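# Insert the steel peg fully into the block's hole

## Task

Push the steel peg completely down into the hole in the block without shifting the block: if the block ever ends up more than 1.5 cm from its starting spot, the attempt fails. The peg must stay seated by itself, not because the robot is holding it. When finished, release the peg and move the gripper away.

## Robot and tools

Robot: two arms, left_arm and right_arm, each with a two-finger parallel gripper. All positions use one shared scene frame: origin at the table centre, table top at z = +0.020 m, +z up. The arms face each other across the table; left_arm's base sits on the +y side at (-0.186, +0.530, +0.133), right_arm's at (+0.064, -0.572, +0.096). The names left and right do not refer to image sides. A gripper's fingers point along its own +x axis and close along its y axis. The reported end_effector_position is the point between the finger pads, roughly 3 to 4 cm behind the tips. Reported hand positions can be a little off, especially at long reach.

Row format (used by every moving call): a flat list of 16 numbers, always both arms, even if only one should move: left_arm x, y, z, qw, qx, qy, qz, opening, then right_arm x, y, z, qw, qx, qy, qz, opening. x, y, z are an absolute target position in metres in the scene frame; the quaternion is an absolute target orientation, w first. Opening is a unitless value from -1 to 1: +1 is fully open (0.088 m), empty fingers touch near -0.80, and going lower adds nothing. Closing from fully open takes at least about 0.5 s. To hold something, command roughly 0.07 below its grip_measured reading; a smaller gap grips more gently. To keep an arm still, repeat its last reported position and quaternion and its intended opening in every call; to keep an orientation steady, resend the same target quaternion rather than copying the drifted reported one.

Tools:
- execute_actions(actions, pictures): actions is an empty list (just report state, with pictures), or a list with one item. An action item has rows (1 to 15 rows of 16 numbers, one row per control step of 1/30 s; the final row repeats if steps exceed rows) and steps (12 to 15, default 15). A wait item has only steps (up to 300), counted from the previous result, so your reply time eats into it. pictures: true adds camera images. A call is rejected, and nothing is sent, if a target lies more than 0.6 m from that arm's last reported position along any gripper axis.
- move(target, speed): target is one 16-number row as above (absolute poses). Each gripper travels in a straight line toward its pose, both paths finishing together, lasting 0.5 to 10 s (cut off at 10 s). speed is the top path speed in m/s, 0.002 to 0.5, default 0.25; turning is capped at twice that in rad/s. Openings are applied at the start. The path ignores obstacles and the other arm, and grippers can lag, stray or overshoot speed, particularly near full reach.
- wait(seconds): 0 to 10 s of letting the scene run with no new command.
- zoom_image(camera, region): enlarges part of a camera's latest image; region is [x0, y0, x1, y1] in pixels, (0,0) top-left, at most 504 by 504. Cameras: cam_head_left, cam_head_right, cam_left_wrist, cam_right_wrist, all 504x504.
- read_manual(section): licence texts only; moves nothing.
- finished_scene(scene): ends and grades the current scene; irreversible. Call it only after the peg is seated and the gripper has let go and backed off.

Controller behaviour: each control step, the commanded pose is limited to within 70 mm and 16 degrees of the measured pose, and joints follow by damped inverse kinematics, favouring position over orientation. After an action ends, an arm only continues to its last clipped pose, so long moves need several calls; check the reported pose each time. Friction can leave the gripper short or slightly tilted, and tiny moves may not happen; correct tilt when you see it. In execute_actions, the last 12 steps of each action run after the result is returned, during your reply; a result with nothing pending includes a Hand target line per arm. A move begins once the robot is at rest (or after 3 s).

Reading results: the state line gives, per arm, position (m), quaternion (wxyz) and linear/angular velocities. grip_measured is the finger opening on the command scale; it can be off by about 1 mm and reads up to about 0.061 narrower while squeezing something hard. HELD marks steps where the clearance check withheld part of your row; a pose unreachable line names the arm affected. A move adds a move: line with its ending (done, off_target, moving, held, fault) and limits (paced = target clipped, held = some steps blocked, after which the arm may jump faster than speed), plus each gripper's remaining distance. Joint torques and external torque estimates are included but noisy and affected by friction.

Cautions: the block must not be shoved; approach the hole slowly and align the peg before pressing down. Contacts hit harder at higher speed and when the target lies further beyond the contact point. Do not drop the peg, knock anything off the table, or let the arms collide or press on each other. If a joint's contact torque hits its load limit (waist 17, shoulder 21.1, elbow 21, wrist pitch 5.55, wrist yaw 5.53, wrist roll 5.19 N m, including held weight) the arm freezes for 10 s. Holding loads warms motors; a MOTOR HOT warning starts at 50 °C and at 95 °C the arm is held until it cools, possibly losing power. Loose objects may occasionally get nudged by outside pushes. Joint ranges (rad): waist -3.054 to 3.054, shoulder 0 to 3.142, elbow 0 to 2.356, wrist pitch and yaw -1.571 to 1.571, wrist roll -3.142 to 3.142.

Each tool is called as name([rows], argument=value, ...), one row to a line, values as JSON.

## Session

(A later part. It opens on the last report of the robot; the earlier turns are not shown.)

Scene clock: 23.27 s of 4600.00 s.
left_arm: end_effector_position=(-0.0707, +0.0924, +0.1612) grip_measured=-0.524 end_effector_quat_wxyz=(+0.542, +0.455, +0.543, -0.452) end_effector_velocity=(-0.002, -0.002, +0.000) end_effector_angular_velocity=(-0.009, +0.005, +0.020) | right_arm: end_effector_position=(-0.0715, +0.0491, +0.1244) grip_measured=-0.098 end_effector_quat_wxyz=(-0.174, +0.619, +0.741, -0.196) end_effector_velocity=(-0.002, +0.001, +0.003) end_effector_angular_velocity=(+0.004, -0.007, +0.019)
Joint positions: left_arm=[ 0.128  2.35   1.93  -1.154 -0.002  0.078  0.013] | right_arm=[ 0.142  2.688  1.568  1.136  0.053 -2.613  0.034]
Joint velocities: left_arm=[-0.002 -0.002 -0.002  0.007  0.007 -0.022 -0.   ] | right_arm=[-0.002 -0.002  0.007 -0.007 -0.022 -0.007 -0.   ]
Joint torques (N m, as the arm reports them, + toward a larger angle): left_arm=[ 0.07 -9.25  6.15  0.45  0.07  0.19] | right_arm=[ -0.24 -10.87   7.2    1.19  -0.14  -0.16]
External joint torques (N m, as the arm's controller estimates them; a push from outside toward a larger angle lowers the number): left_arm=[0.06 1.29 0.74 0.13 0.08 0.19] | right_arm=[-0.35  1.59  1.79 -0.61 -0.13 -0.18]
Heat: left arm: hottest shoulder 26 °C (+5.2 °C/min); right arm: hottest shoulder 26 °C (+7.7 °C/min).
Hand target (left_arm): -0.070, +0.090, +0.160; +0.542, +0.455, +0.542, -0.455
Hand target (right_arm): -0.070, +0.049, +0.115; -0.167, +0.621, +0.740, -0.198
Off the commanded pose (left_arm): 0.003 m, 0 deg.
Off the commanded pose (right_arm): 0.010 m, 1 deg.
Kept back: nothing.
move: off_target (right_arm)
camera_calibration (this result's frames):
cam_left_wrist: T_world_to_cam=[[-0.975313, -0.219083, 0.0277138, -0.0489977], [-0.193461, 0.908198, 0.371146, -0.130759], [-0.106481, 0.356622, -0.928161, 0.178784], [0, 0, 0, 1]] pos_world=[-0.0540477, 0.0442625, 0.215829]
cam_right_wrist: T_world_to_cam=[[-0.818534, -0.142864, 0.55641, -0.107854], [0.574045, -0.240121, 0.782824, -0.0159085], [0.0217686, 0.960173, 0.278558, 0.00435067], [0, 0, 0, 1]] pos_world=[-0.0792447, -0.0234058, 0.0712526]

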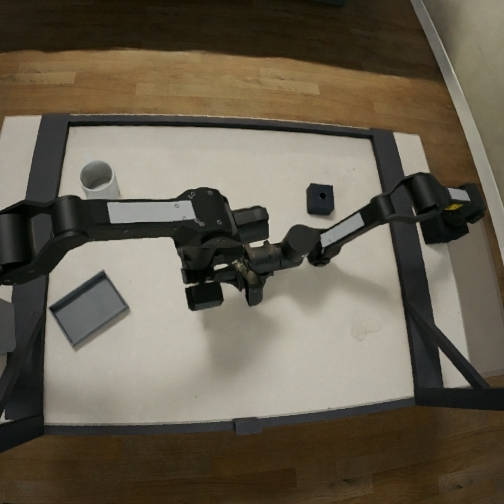

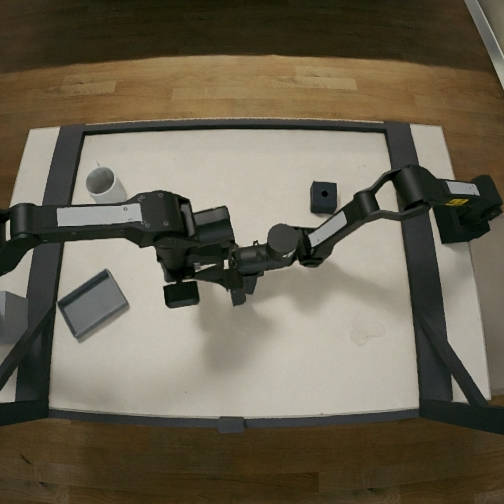

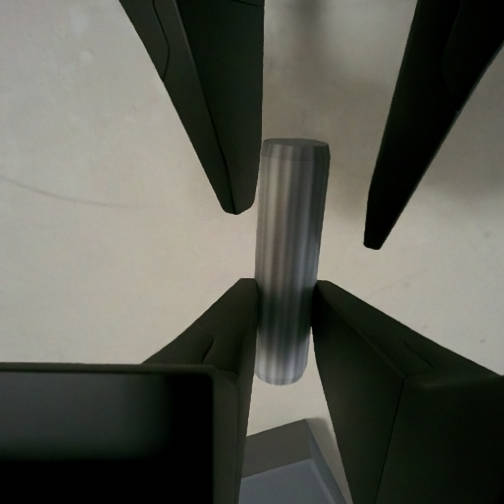

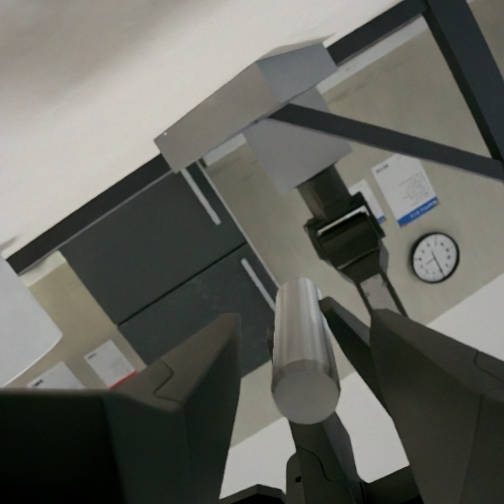

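Centered. Close, then release left.

move(target=[-0.07,0.09,0.16,0.542,0.455,0.542,-0.455,-0.62,-0.0698,0.0495,0.115,0.1665,-0.621,-0.740,0.198,-0.62], speed=0.03)

move(target=[-0.07,0.09,0.16,0.542,0.455,0.542,-0.455,0.0,-0.0698,0.0495,0.115,0.1665,-0.621,-0.740,0.198,-0.62], speed=0.03)

move(target=[-0.08,0.16,0.18,0.542,0.455,0.542,-0.455,0.0,-0.055,-0.04,0.125,0.1665,-0.621,-0.740,0.198,-0.62], speed=0.08)

Scene clock: 24.50 s of 4600.00 s.
left_arm: end_effector_position=(-0.0711, +0.0924, +0.1610) grip_measured=-0.524 end_effector_quat_wxyz=(+0.541, +0.455, +0.544, -0.452) end_effector_velocity=(-0.003, +0.001, +0.000) end_effector_angular_velocity=(+0.005, +0.009, +0.005) | right_arm: end_effector_position=(-0.0715, +0.0493, +0.1242) grip_measured=-0.524 end_effector_quat_wxyz=(-0.173, +0.619, +0.741, -0.196) end_effector_velocity=(-0.005, -0.000, +0.001) end_effector_angular_velocity=(-0.001, -0.008, +0.024)
Joint positions: left_arm=[ 0.128  2.351  1.93  -1.155 -0.     0.078  0.013] | right_arm=[ 0.142  2.689  1.569  1.135  0.052 -2.613  0.013]
Joint velocities: left_arm=[-0.002 -0.002 -0.002 -0.007  0.007 -0.007 -0.   ] | right_arm=[ 0.002 -0.002  0.002 -0.007 -0.022 -0.007 -0.001]
Joint torques (N m, as the arm reports them, + toward a larger angle): left_arm=[ 0.   -9.23  6.19  0.5   0.03  0.16] | right_arm=[ -0.21 -10.91   6.91   1.25  -0.13  -0.14]
External joint torques (N m, as the arm's controller estimates them; a push from outside toward a larger angle lowers the number): left_arm=[0.01 1.27 0.79 0.19 0.03 0.16] | right_arm=[-0.31  1.6   1.45 -0.56 -0.12 -0.16]
Heat: left arm: hottest shoulder 27 °C (+7.3 °C/min); right arm: hottest shoulder 26 °C (+7.3 °C/min).
Hand target (left_arm): -0.070, +0.090, +0.160; +0.542, +0.455, +0.542, -0.455
Hand target (right_arm): -0.070, +0.049, +0.115; -0.166, +0.621, +0.740, -0.198
Off the commanded pose (left_arm): 0.003 m, 0 deg.
Off the commanded pose (right_arm): 0.009 m, 1 deg.
Kept back: nothing.
move: off_target (right_arm)
camera_calibration (this result's frames):
cam_left_wrist: T_world_to_cam=[[-0.975344, -0.218738, 0.0292789, -0.0496881], [-0.192464, 0.908003, 0.372141, -0.130933], [-0.107987, 0.35733, -0.927714, 0.17831], [0, 0, 0, 1]] pos_world=[-0.054408, 0.0443038, 0.215601]
cam_right_wrist: T_world_to_cam=[[-0.818534, -0.142971, 0.556383, -0.107634], [0.57406, -0.239614, 0.782969, -0.0157956], [0.0213753, 0.960284, 0.278206, 0.0042319], [0, 0, 0, 1]] pos_world=[-0.0791247, -0.0232372, 0.0710757]

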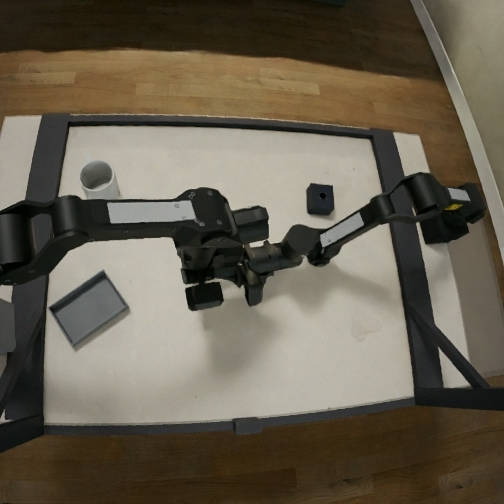

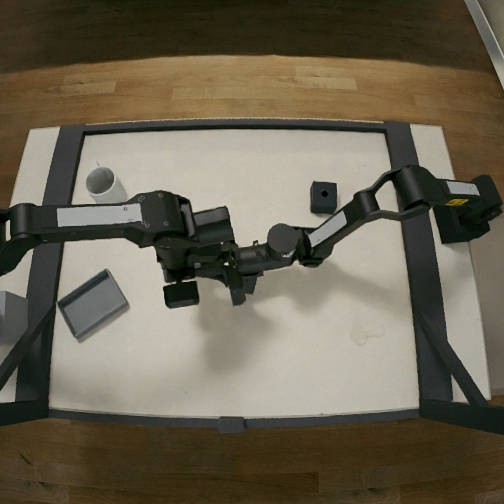

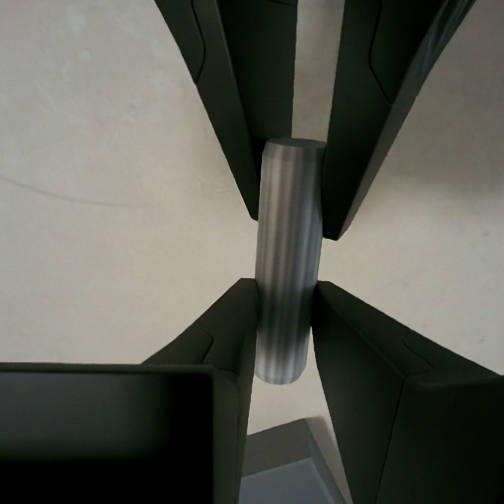

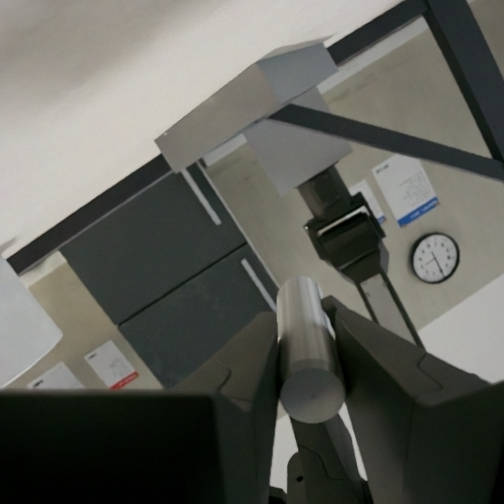

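Scene clock: 25.20 s of 4600.00 s.
left_arm: end_effector_position=(-0.0710, +0.0922, +0.1611) grip_measured=-0.003 end_effector_quat_wxyz=(+0.541, +0.454, +0.544, -0.453) end_effector_velocity=(-0.003, +0.003, -0.001) end_effector_angular_velocity=(+0.010, +0.010, +0.020) | right_arm: end_effector_position=(-0.0715, +0.0493, +0.1239) grip_measured=-0.524 end_effector_quat_wxyz=(-0.173, +0.619, +0.741, -0.196) end_effector_velocity=(+0.001, -0.001, -0.003) end_effector_angular_velocity=(-0.011, -0.010, +0.005)
Joint positions: left_arm=[ 0.128  2.351  1.93  -1.154 -0.     0.078  0.039] | right_arm=[ 0.142  2.689  1.569  1.134  0.052 -2.613  0.013]
Joint velocities: left_arm=[-0.002 -0.002 -0.007 -0.007  0.007 -0.022  0.   ] | right_arm=[-0.002 -0.002 -0.007 -0.007 -0.007 -0.007  0.   ]
Joint torques (N m, as the arm reports them, + toward a larger angle): left_arm=[ 0.08 -9.24  6.25  0.38  0.03  0.17] | right_arm=[ -0.23 -10.77   6.91   1.33  -0.09  -0.14]
External joint torques (N m, as the arm's controller estimates them; a push from outside toward a larger angle lowers the number): left_arm=[0.09 1.23 0.88 0.09 0.03 0.17] | right_arm=[-0.34  1.49  1.6  -0.43 -0.08 -0.16]
Heat: left arm: hottest shoulder 27 °C (+7.1 °C/min); right arm: hottest shoulder 26 °C (+7.1 °C/min).
Hand target (left_arm): -0.070, +0.090, +0.160; +0.542, +0.455, +0.541, -0.455
Hand target (right_arm): -0.070, +0.049, +0.115; -0.166, +0.621, +0.740, -0.198
Off the commanded pose (left_arm): 0.003 m, 0 deg.
Off the commanded pose (right_arm): 0.009 m, 1 deg.
Kept back: nothing.
move: off_target (right_arm)
camera_calibration (this result's frames):
cam_left_wrist: T_world_to_cam=[[-0.975353, -0.218705, 0.0292381, -0.0496784], [-0.192572, 0.908414, 0.371079, -0.130595], [-0.107717, 0.356303, -0.928141, 0.178679], [0, 0, 0, 1]] pos_world=[-0.0543562, 0.044106, 0.215752]
cam_right_wrist: T_world_to_cam=[[-0.818626, -0.142663, 0.556326, -0.107558], [0.573945, -0.238522, 0.783386, -0.0156828], [0.0209359, 0.960601, 0.277142, 0.00439362], [0, 0, 0, 1]] pos_world=[-0.0791404, -0.0233057, 0.0709051]

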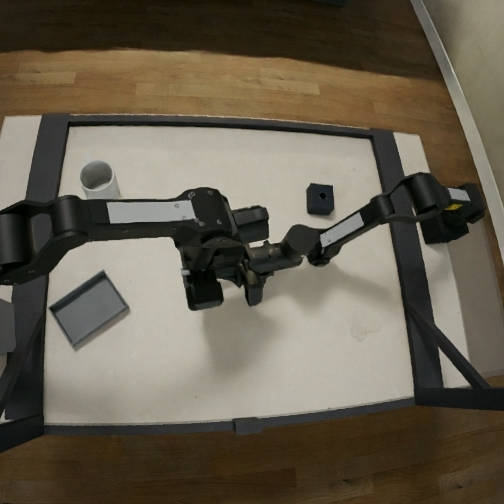

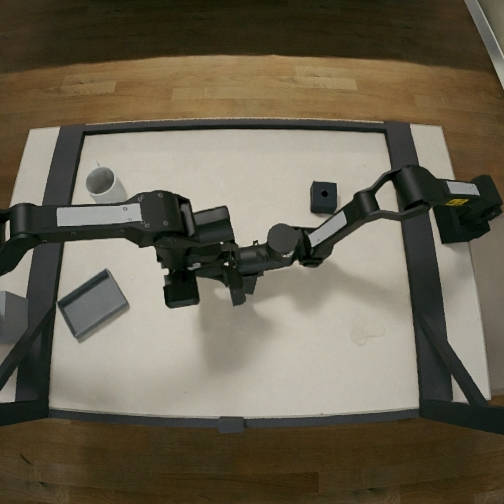

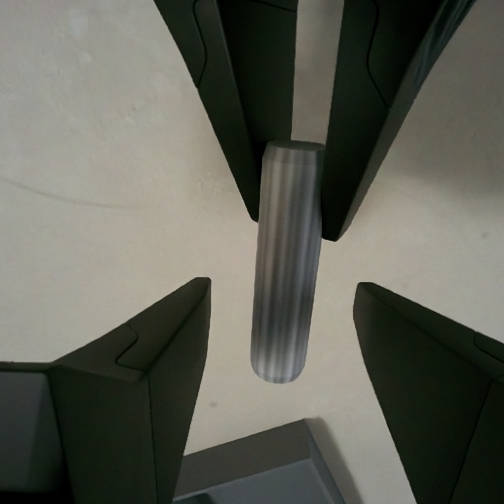

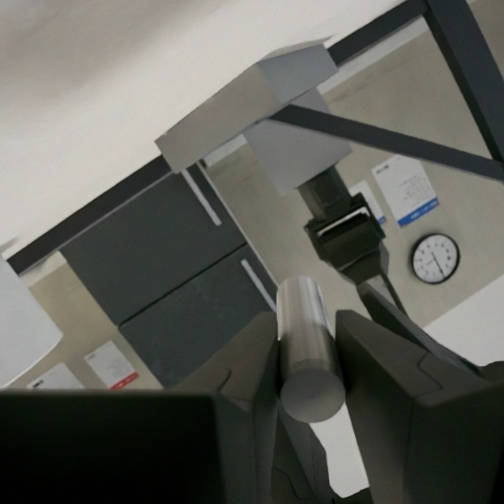

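Scene clock: 26.77 s of 4600.00 s.
left_arm: end_effector_position=(-0.0811, +0.1595, +0.1750) grip_measured=-0.003 end_effector_quat_wxyz=(+0.539, +0.456, +0.546, -0.451) end_effector_velocity=(+0.001, +0.004, -0.003) end_effector_angular_velocity=(+0.009, -0.005, +0.010) | right_arm: end_effector_position=(-0.0531, -0.0399, +0.1171) grip_measured=-0.524 end_effector_quat_wxyz=(-0.162, +0.623, +0.738, -0.204) end_effector_velocity=(+0.003, -0.002, +0.002) end_effector_angular_velocity=(+0.006, -0.021, -0.009)
Joint positions: left_arm=[ 0.147  2.074  1.533 -1.042 -0.     0.097  0.039] | right_arm=[ 0.148  2.514  1.083  1.416  0.061 -2.613  0.013]
Joint velocities: left_arm=[ 0.002 -0.002 -0.017  0.007 -0.007 -0.007 -0.   ] | right_arm=[-0.002 -0.007 -0.012  0.007  0.007 -0.022 -0.   ]
Joint torques (N m, as the arm reports them, + toward a larger angle): left_arm=[  0.17 -10.13   4.26   0.48   0.02   0.23] | right_arm=[  0.33 -12.42   4.03   1.69   0.07  -0.12]
External joint torques (N m, as the arm's controller estimates them; a push from outside toward a larger angle lowers the number): left_arm=[ 0.11 -1.4  -0.99  0.17  0.03  0.23] | right_arm=[ 0.35 -2.2   0.1  -0.1   0.06 -0.14]
Heat: left arm: hottest shoulder 27 °C (+6.7 °C/min); right arm: hottest shoulder 27 °C (+9.0 °C/min).
Hand target (left_arm): -0.080, +0.160, +0.180; +0.542, +0.455, +0.542, -0.455
Hand target (right_arm): -0.055, -0.040, +0.125; -0.167, +0.621, +0.740, -0.198
Off the commanded pose (left_arm): 0.005 m, 1 deg.
Off the commanded pose (right_arm): 0.008 m, 1 deg.
Kept back: nothing.
move: done
camera_calibration (this result's frames):
cam_left_wrist: T_world_to_cam=[[-0.975191, -0.219349, 0.0298246, -0.0451376], [-0.191919, 0.904899, 0.379901, -0.199745], [-0.110319, 0.364752, -0.924546, 0.16425], [0, 0, 0, 1]] pos_world=[-0.0642328, 0.110938, 0.229086]
cam_right_wrist: T_world_to_cam=[[-0.822717, -0.124587, 0.554631, -0.100711], [0.568036, -0.217498, 0.793744, -0.0428867], [0.0217412, 0.968077, 0.249709, 0.095151], [0, 0, 0, 1]] pos_world=[-0.0605643, -0.113988, 0.0661386]

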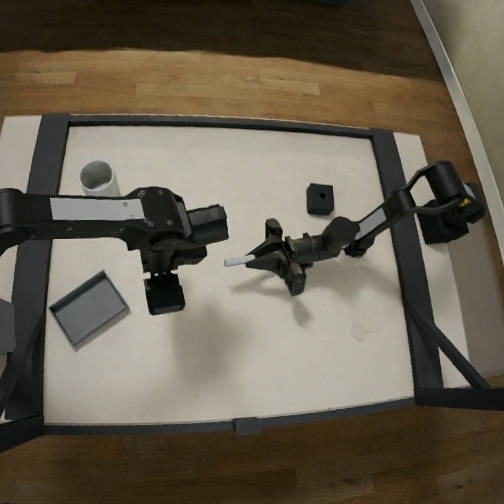

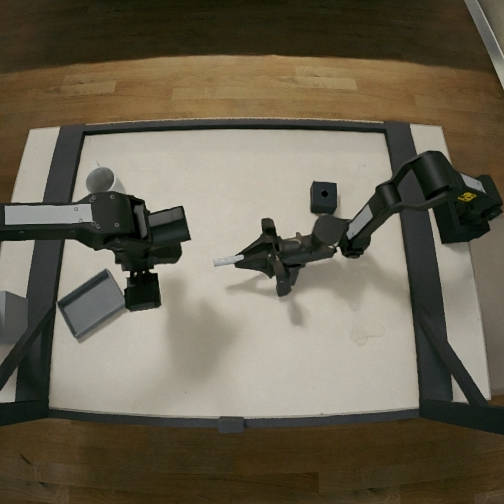

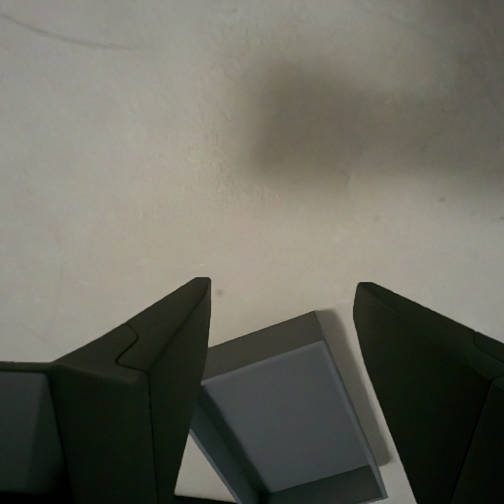

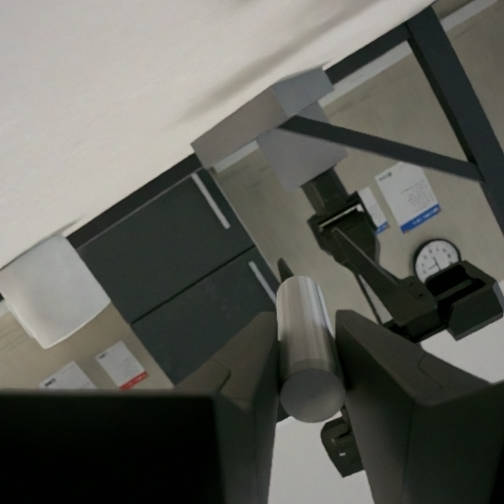

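move(target=[-0.1,0.25,0.2,0.542,0.455,0.542,-0.455,0.0,0.0,-0.15,0.22,0.406,0.579,0.406,-0.579,-0.62], speed=0.2)

move(target=[-0.1,0.25,0.2,0.542,0.455,0.542,-0.455,0.0,0.128,-0.226,0.19,0.5,-0.5,0.5,0.5,-0.62], speed=0.3)

Scene clock: 31.97 s of 4600.00 s.
left_arm: end_effector_position=(-0.1005, +0.2483, +0.1972) grip_measured=-0.003 end_effector_quat_wxyz=(+0.541, +0.455, +0.544, -0.452) end_effector_velocity=(+0.001, +0.004, -0.001) end_effector_angular_velocity=(+0.018, -0.018, +0.005) | right_arm: end_effector_position=(-0.0011, -0.1511, +0.2220) grip_measured=-0.524 end_effector_quat_wxyz=(+0.403, +0.584, +0.405, -0.577) end_effector_velocity=(+0.001, -0.006, +0.002) end_effector_angular_velocity=(-0.028, +0.003, +0.005)
Joint positions: left_arm=[ 0.165  1.714  1.14  -1.002 -0.     0.115  0.039] | right_arm=[ 0.071  2.192  2.053 -1.425  0.007 -2.631  0.013]
Joint velocities: left_arm=[-0.002 -0.002 -0.007 -0.007 -0.022 -0.007 -0.   ] | right_arm=[-0.002  0.002  0.012 -0.037 -0.007 -0.007 -0.   ]
Joint torques (N m, as the arm reports them, + toward a larger angle): left_arm=[ 0.2  -7.33  3.94  0.21  0.03  0.25] | right_arm=[-0.22 -9.3   8.   -0.28  0.   -0.16]
External joint torques (N m, as the arm's controller estimates them; a push from outside toward a larger angle lowers the number): left_arm=[ 0.19 -1.08 -1.27 -0.1   0.03  0.25] | right_arm=[-0.22  1.08  2.22 -0.5   0.02 -0.16]
Heat: left arm: hottest shoulder 29 °C (+9.4 °C/min); right arm: hottest shoulder 29 °C (+11.3 °C/min).
Hand target (left_arm): -0.100, +0.250, +0.199; +0.542, +0.455, +0.542, -0.454
Hand target (right_arm): +0.000, -0.150, +0.219; +0.406, +0.582, +0.403, -0.577
Off the commanded pose (left_arm): 0.003 m, 0 deg.
Off the commanded pose (right_arm): 0.003 m, 1 deg.
Kept back: nothing.
move: done
camera_calibration (this result's frames):
cam_left_wrist: T_world_to_cam=[[-0.975249, -0.219131, 0.0295153, -0.0453127], [-0.192663, 0.907671, 0.372846, -0.291622], [-0.108492, 0.357932, -0.927424, 0.152784], [0, 0, 0, 1]] pos_world=[-0.0837999, 0.200081, 0.251763]
cam_right_wrist: T_world_to_cam=[[-0.914899, 0.403511, -0.0117588, 0.0754994], [0.376809, 0.86408, 0.333738, 0.085499], [0.144828, 0.300906, -0.942593, 0.339533], [0, 0, 0, 1]] pos_world=[-0.0123162, -0.20651, 0.292395]

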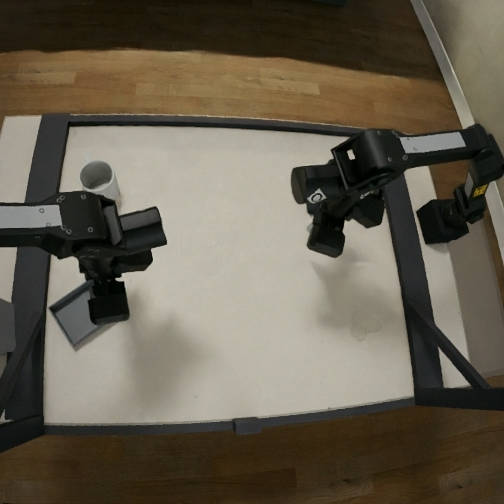

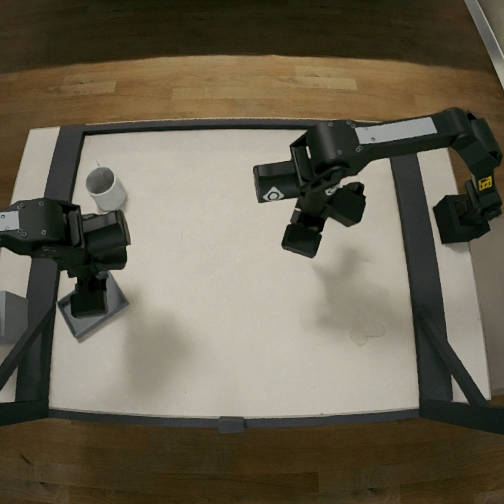

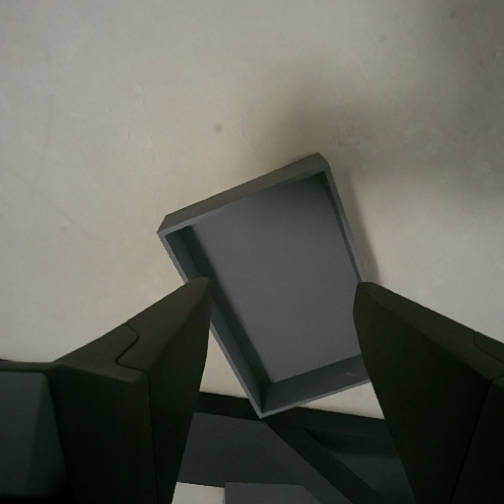

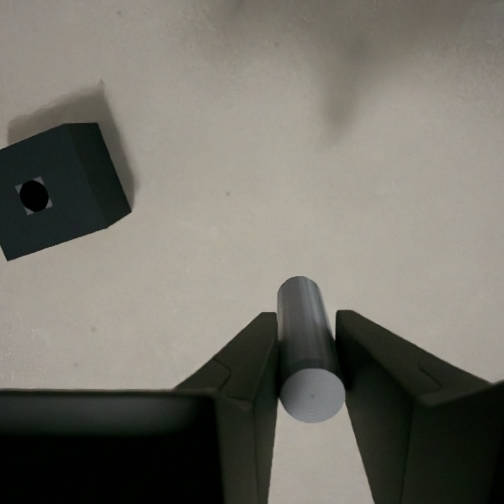

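Scene clock: 37.07 s of 4600.00 s.
left_arm: end_effector_position=(-0.1003, +0.2487, +0.1973) grip_measured=-0.003 end_effector_quat_wxyz=(+0.541, +0.455, +0.545, -0.452) end_effector_velocity=(+0.001, +0.003, +0.000) end_effector_angular_velocity=(+0.009, -0.005, +0.010) | right_arm: end_effector_position=(+0.1273, -0.2246, +0.1874) grip_measured=-0.524 end_effector_quat_wxyz=(+0.496, -0.504, +0.500, +0.500) end_effector_velocity=(+0.002, +0.004, +0.002) end_effector_angular_velocity=(+0.028, +0.002, -0.029)
Joint positions: left_arm=[ 0.166  1.713  1.14  -1.004 -0.     0.116  0.039] | right_arm=[-0.264  1.905  1.49  -1.164  0.002 -0.188  0.013]
Joint velocities: left_arm=[ 0.002 -0.002 -0.002 -0.007 -0.007 -0.007 -0.   ] | right_arm=[-0.007 -0.007 -0.002  0.022 -0.007  0.022  0.   ]
Joint torques (N m, as the arm reports them, + toward a larger angle): left_arm=[ 0.18 -7.36  4.2   0.11  0.04  0.24] | right_arm=[ -0.22 -10.43   5.75   0.17  -0.15   0.18]
External joint torques (N m, as the arm's controller estimates them; a push from outside toward a larger angle lowers the number): left_arm=[ 0.19 -1.11 -1.01 -0.19  0.04  0.24] | right_arm=[-0.19 -2.02 -0.11 -0.17 -0.13  0.18]
Heat: left arm: hottest shoulder 29 °C (+8.1 °C/min); right arm: hottest shoulder 30 °C (+11.3 °C/min).
Hand target (left_arm): -0.100, +0.250, +0.200; +0.542, +0.455, +0.542, -0.455
Hand target (right_arm): +0.128, -0.226, +0.190; +0.500, -0.500, +0.500, +0.500
Off the commanded pose (left_arm): 0.003 m, 0 deg.
Off the commanded pose (right_arm): 0.003 m, 1 deg.
Kept back: nothing.
move: done
camera_calibration (this result's frames):
cam_left_wrist: T_world_to_cam=[[-0.975239, -0.219163, 0.029606, -0.0450119], [-0.192536, 0.907263, 0.373904, -0.292077], [-0.108806, 0.358945, -0.926995, 0.152396], [0, 0, 0, 1]] pos_world=[-0.083551, 0.200424, 0.251812]
cam_right_wrist: T_world_to_cam=[[0.998606, -0.0519845, -0.00913058, -0.124213], [-0.0460138, -0.942201, 0.331874, -0.239386], [-0.0258551, -0.330991, -0.94328, 0.190322], [0, 0, 0, 1]] pos_world=[0.117945, -0.169012, 0.257838]

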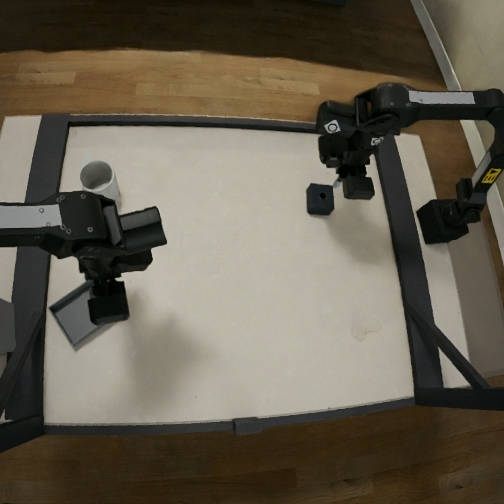

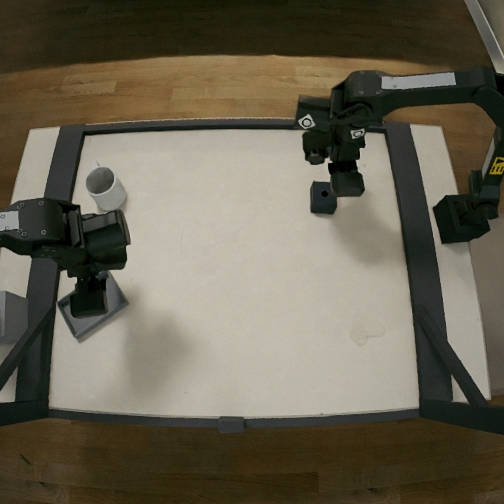

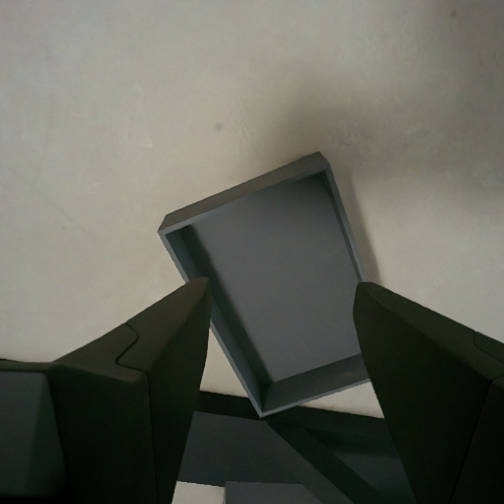

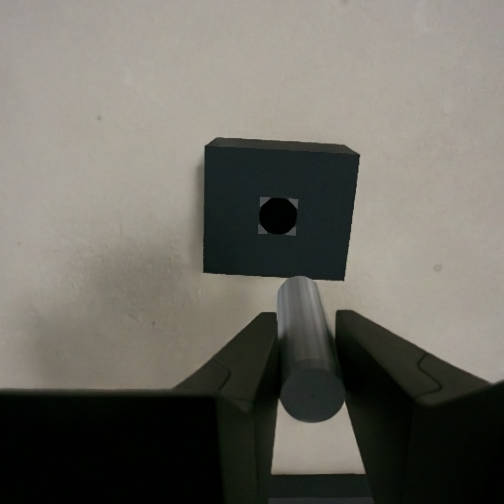

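move(target=[-0.1,0.25,0.2,0.542,0.455,0.542,-0.455,0.0,0.1205,-0.201,0.175,0.5,-0.5,0.5,0.5,-0.62], speed=0.04)

zoom_image(camera="cam_right_wrist", region=[200,200,400,400])

zoom_image(camera="cam_head_left", region=[270,140,370,240])

Scene clock: 38.63 s of 4600.00 s.
left_arm: end_effector_position=(-0.1003, +0.2487, +0.1973) grip_measured=-0.003 end_effector_quat_wxyz=(+0.541, +0.455, +0.545, -0.452) end_effector_velocity=(-0.002, +0.002, +0.000) end_effector_angular_velocity=(+0.005, +0.009, -0.010) | right_arm: end_effector_position=(+0.1216, -0.2037, +0.1772) grip_measured=-0.524 end_effector_quat_wxyz=(+0.500, -0.501, +0.499, +0.500) end_effector_velocity=(-0.000, -0.002, +0.002) end_effector_angular_velocity=(-0.011, +0.009, +0.005)
Joint positions: left_arm=[ 0.166  1.713  1.14  -1.004 -0.     0.116  0.039] | right_arm=[-0.239  1.979  1.552 -1.142  0.002 -0.155  0.013]
Joint velocities: left_arm=[-0.002 -0.002 -0.002 -0.007  0.007  0.007 -0.   ] | right_arm=[-0.002  0.002  0.012 -0.022 -0.007 -0.007 -0.   ]
Joint torques (N m, as the arm reports them, + toward a larger angle): left_arm=[ 0.17 -7.31  4.26  0.13  0.03  0.26] | right_arm=[ 0.32 -8.12  7.74  0.19 -0.13  0.13]
External joint torques (N m, as the arm's controller estimates them; a push from outside toward a larger angle lowers the number): left_arm=[ 0.15 -1.02 -0.95 -0.17  0.03  0.26] | right_arm=[ 0.27  0.73  1.99 -0.13 -0.11  0.13]
Heat: left arm: hottest shoulder 29 °C (+7.8 °C/min); right arm: hottest shoulder 30 °C (+10.9 °C/min).
Hand target (left_arm): -0.100, +0.250, +0.200; +0.542, +0.455, +0.542, -0.455
Hand target (right_arm): +0.120, -0.201, +0.175; +0.500, -0.500, +0.500, +0.500
Off the commanded pose (left_arm): 0.003 m, 0 deg.
Off the commanded pose (right_arm): 0.004 m, 0 deg.
Kept back: nothing.
move: done
camera_calibration (this result's frames):
cam_left_wrist: T_world_to_cam=[[-0.975239, -0.219163, 0.029606, -0.0450119], [-0.192536, 0.907263, 0.373904, -0.292077], [-0.108806, 0.358945, -0.926995, 0.152396], [0, 0, 0, 1]] pos_world=[-0.083551, 0.200424, 0.251812]
cam_right_wrist: T_world_to_cam=[[0.998217, -0.0591434, -0.00801293, -0.119076], [-0.0533847, -0.944814, 0.323227, -0.214595], [-0.0266875, -0.322223, -0.946287, 0.189865], [0, 0, 0, 1]] pos_world=[0.112475, -0.148616, 0.248076]

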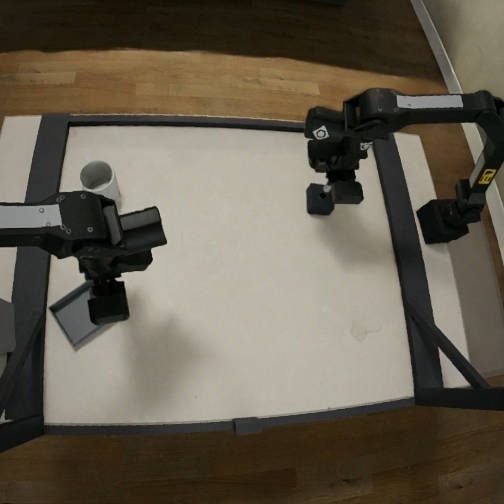

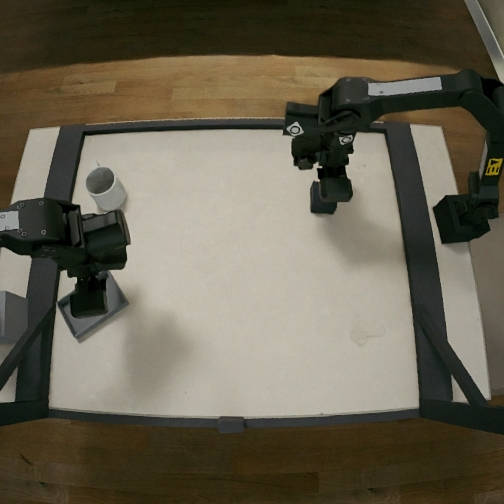

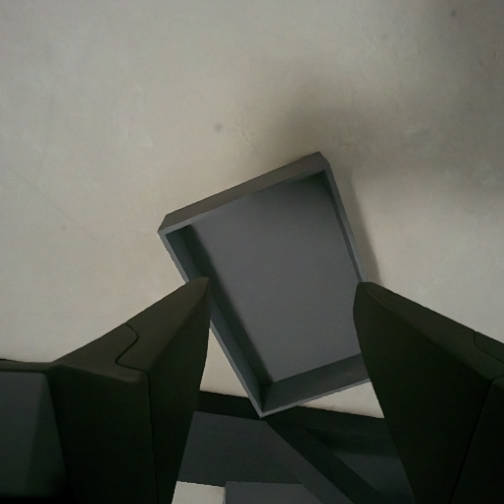

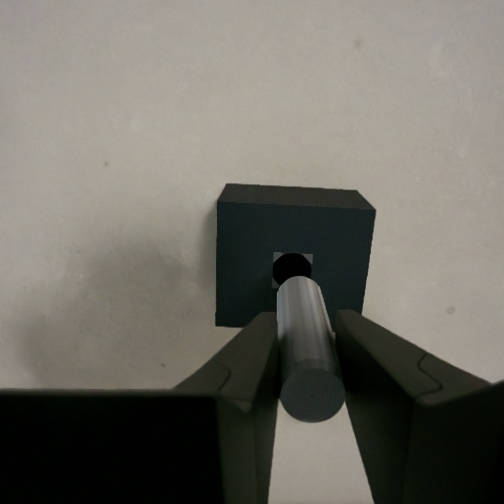

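Region (200, 200, 400, 400) of cam_right_wrist's 504x504 image, scaled by 2.520, with more detail than that image has.

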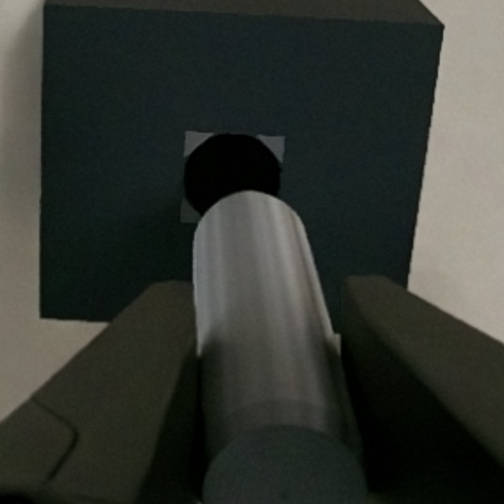

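Region (270, 140, 370, 240) of cam_head_left's 504x504 image, scaled by 5.040, with more detail than that image has.

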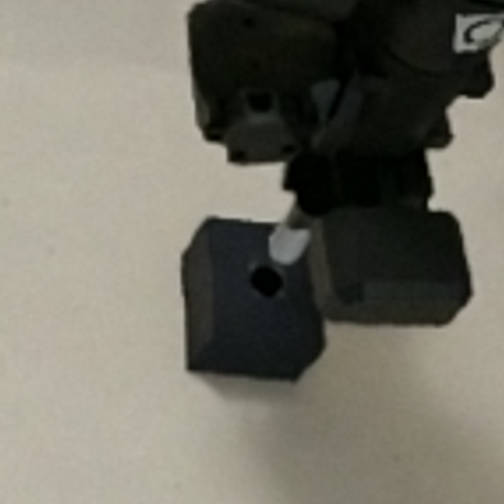

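move(target=[-0.1,0.25,0.2,0.542,0.455,0.542,-0.455,0.0,0.1215,-0.2035,0.163,0.5,-0.5,0.5,0.5,-0.62], speed=0.02)

zoom_image(camera="cam_right_wrist", region=[200,200,400,400])

zoom_image(camera="cam_head_left", region=[270,140,370,240])

Scene clock: 40.33 s of 4600.00 s.
left_arm: end_effector_position=(-0.1003, +0.2487, +0.1973) grip_measured=-0.003 end_effector_quat_wxyz=(+0.541, +0.455, +0.545, -0.452) end_effector_velocity=(-0.000, +0.002, +0.000) end_effector_angular_velocity=(+0.009, -0.005, +0.005) | right_arm: end_effector_position=(+0.1219, -0.2019, +0.1686) grip_measured=-0.524 end_effector_quat_wxyz=(+0.504, -0.498, +0.495, +0.503) end_effector_velocity=(-0.001, -0.007, -0.003) end_effector_angular_velocity=(-0.030, +0.012, +0.020)
Joint positions: left_arm=[ 0.166  1.713  1.14  -1.004 -0.     0.116  0.039] | right_arm=[-0.239  1.981  1.52  -1.095  0.002 -0.155  0.013]
Joint velocities: left_arm=[-0.002 -0.002 -0.002 -0.007 -0.007 -0.007 -0.   ] | right_arm=[-0.002  0.002 -0.007 -0.022 -0.007 -0.022 -0.   ]
Joint torques (N m, as the arm reports them, + toward a larger angle): left_arm=[ 0.13 -7.31  4.31  0.15  0.04  0.24] | right_arm=[ 0.02 -8.18  5.72  0.23 -0.15  0.03]
External joint torques (N m, as the arm's controller estimates them; a push from outside toward a larger angle lowers the number): left_arm=[ 0.13 -1.06 -0.9  -0.15  0.04  0.24] | right_arm=[ 0.03  0.63  0.02 -0.12 -0.13  0.03]
Heat: left arm: hottest shoulder 29 °C (+7.4 °C/min); right arm: hottest shoulder 30 °C (+10.4 °C/min).
Hand target (left_arm): -0.100, +0.250, +0.200; +0.542, +0.455, +0.542, -0.455
Hand target (right_arm): +0.121, -0.204, +0.163; +0.500, -0.500, +0.500, +0.500
Off the commanded pose (left_arm): 0.003 m, 0 deg.
Off the commanded pose (right_arm): 0.006 m, 1 deg.
Kept back: nothing.
move: done
camera_calibration (this result's frames):
cam_left_wrist: T_world_to_cam=[[-0.975239, -0.219163, 0.029606, -0.0450119], [-0.192536, 0.907263, 0.373904, -0.292077], [-0.108806, 0.358945, -0.926995, 0.152396], [0, 0, 0, 1]] pos_world=[-0.083551, 0.200424, 0.251812]
cam_right_wrist: T_world_to_cam=[[0.99821, -0.0594241, -0.00672624, -0.119589], [-0.0544095, -0.949093, 0.310261, -0.208656], [-0.0248208, -0.30934, -0.950628, 0.185417], [0, 0, 0, 1]] pos_world=[0.112624, -0.147783, 0.240196]

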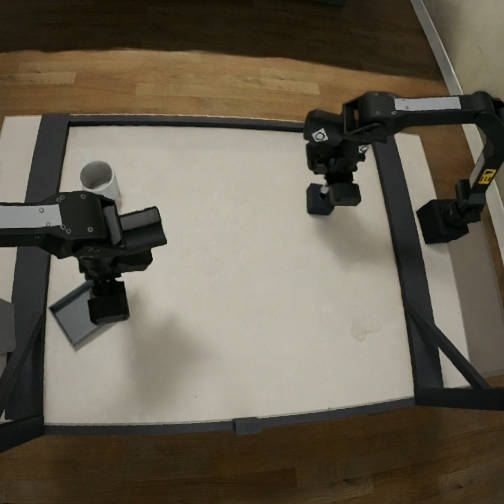

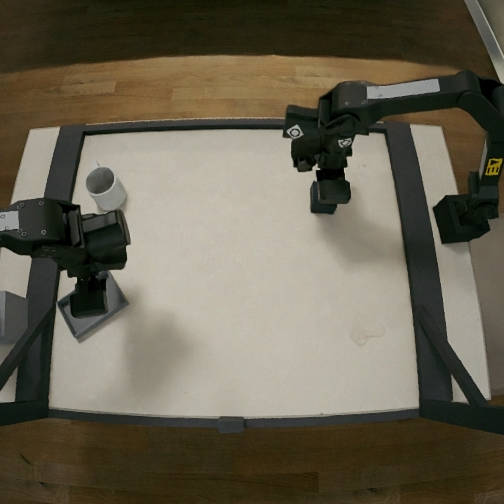

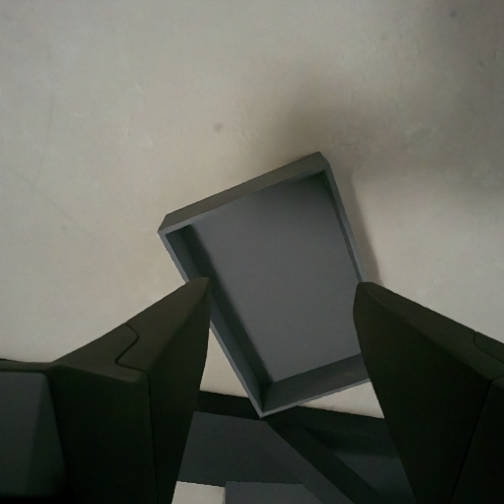

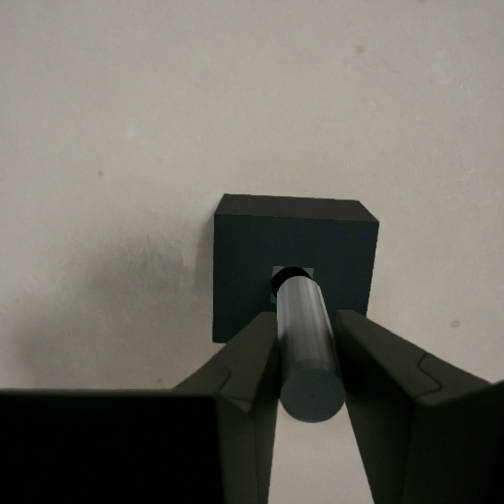

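Region (200, 200, 400, 400) of cam_right_wrist's 504x504 image, scaled by 2.520, with more detail than that image has.

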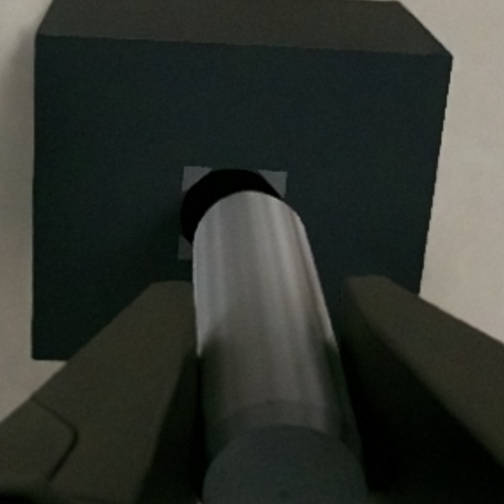

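Region (270, 140, 370, 240) of cam_head_left's 504x504 image, scaled by 5.040, with more detail than that image has.

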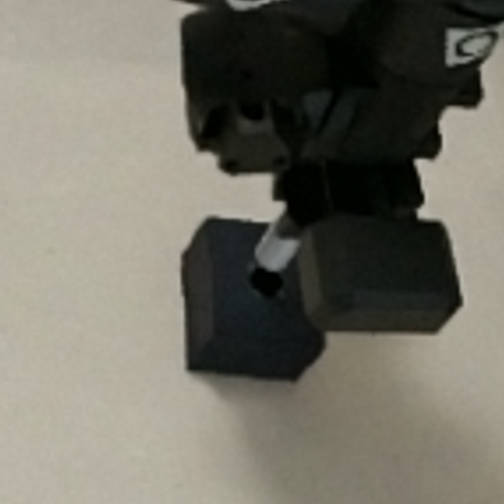

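move(target=[-0.1,0.25,0.2,0.542,0.455,0.542,-0.455,0.0,0.119,-0.204,0.155,0.5,-0.5,0.5,0.5,-0.62], speed=0.02)

zoom_image(camera="cam_right_wrist", region=[200,200,400,400])

zoom_image(camera="cam_head_left", region=[270,140,370,240])

Scene clock: 41.97 s of 4600.00 s.
left_arm: end_effector_position=(-0.1003, +0.2487, +0.1973) grip_measured=-0.003 end_effector_quat_wxyz=(+0.541, +0.455, +0.545, -0.452) end_effector_velocity=(+0.002, +0.003, +0.000) end_effector_angular_velocity=(+0.013, -0.019, +0.005) | right_arm: end_effector_position=(+0.1207, -0.2025, +0.1606) grip_measured=-0.524 end_effector_quat_wxyz=(+0.504, -0.498, +0.495, +0.503) end_effector_velocity=(-0.001, -0.002, +0.000) end_effector_angular_velocity=(-0.006, +0.008, -0.010)
Joint positions: left_arm=[ 0.166  1.713  1.14  -1.004 -0.     0.116  0.039] | right_arm=[-0.236  1.986  1.494 -1.064  0.002 -0.153  0.013]
Joint velocities: left_arm=[-0.002 -0.002 -0.002 -0.007 -0.022 -0.007 -0.   ] | right_arm=[-0.002 -0.002 -0.002 -0.007 -0.007  0.007  0.   ]
Joint torques (N m, as the arm reports them, + toward a larger angle): left_arm=[ 0.13 -7.3   4.35  0.13  0.03  0.23] | right_arm=[ 0.27 -8.19  5.73  0.21 -0.14  0.14]
External joint torques (N m, as the arm's controller estimates them; a push from outside toward a larger angle lowers the number): left_arm=[ 0.15 -1.11 -0.82 -0.16  0.03  0.23] | right_arm=[ 0.26  0.67  0.03 -0.13 -0.12  0.14]
Heat: left arm: hottest shoulder 29 °C (+7.1 °C/min); right arm: hottest shoulder 31 °C (+11.4 °C/min).
Hand target (left_arm): -0.100, +0.250, +0.200; +0.542, +0.455, +0.542, -0.455
Hand target (right_arm): +0.119, -0.204, +0.155; +0.500, -0.500, +0.500, +0.500
Off the commanded pose (left_arm): 0.003 m, 0 deg.
Off the commanded pose (right_arm): 0.006 m, 1 deg.
Kept back: nothing.
move: done
camera_calibration (this result's frames):
cam_left_wrist: T_world_to_cam=[[-0.975239, -0.219163, 0.029606, -0.0450119], [-0.192536, 0.907263, 0.373904, -0.292077], [-0.108806, 0.358945, -0.926995, 0.152396], [0, 0, 0, 1]] pos_world=[-0.083551, 0.200424, 0.251812]
cam_right_wrist: T_world_to_cam=[[0.998233, -0.059043, -0.00676032, -0.118495], [-0.0540368, -0.949117, 0.310253, -0.206896], [-0.0247346, -0.30934, -0.95063, 0.177649], [0, 0, 0, 1]] pos_world=[0.111499, -0.148411, 0.232268]

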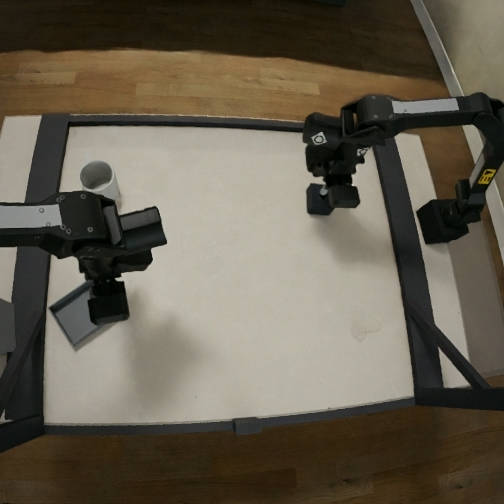

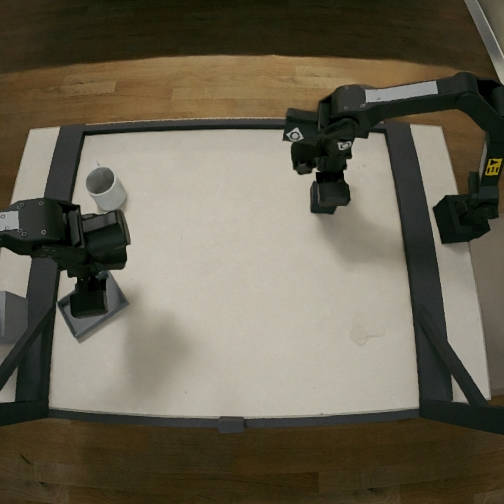

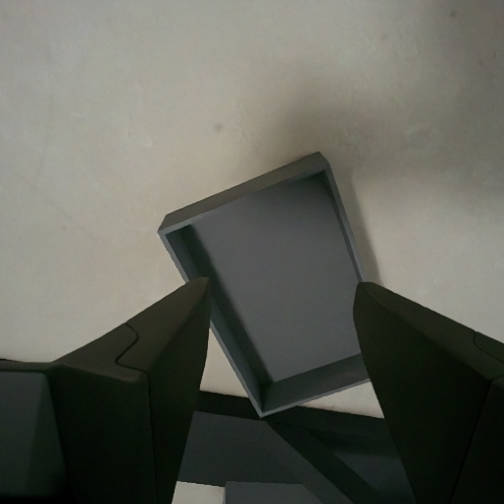

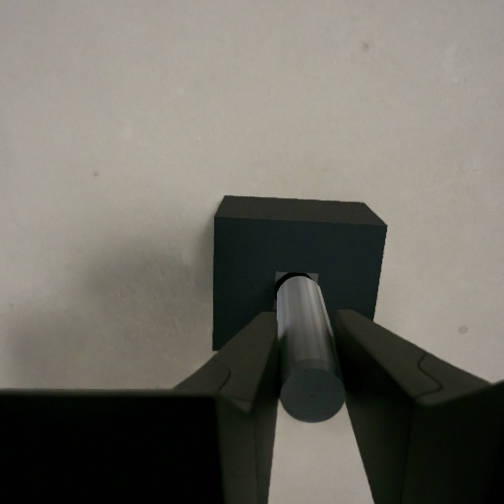

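Region (200, 200, 400, 400) of cam_right_wrist's 504x504 image, scaled by 2.520, with more detail than that image has.

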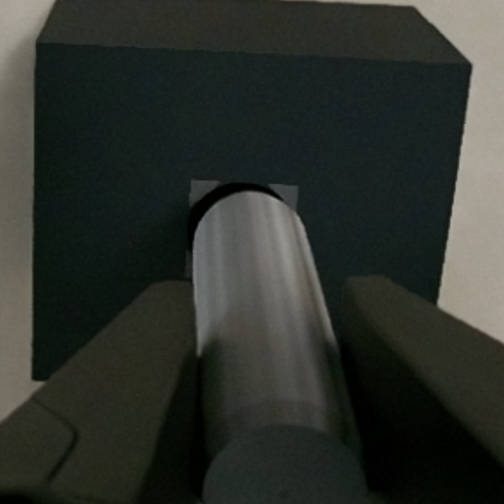

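Region (270, 140, 370, 240) of cam_head_left's 504x504 image, scaled by 5.040, with more detail than that image has.

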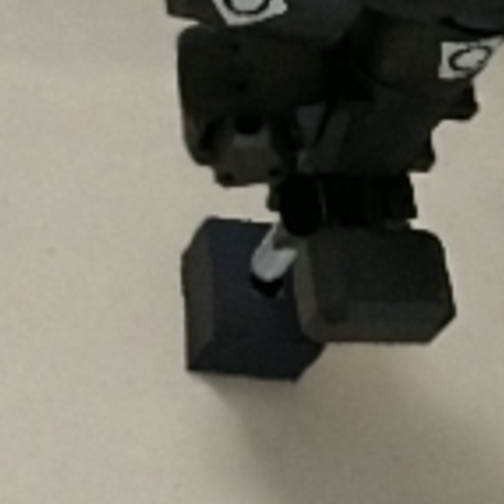

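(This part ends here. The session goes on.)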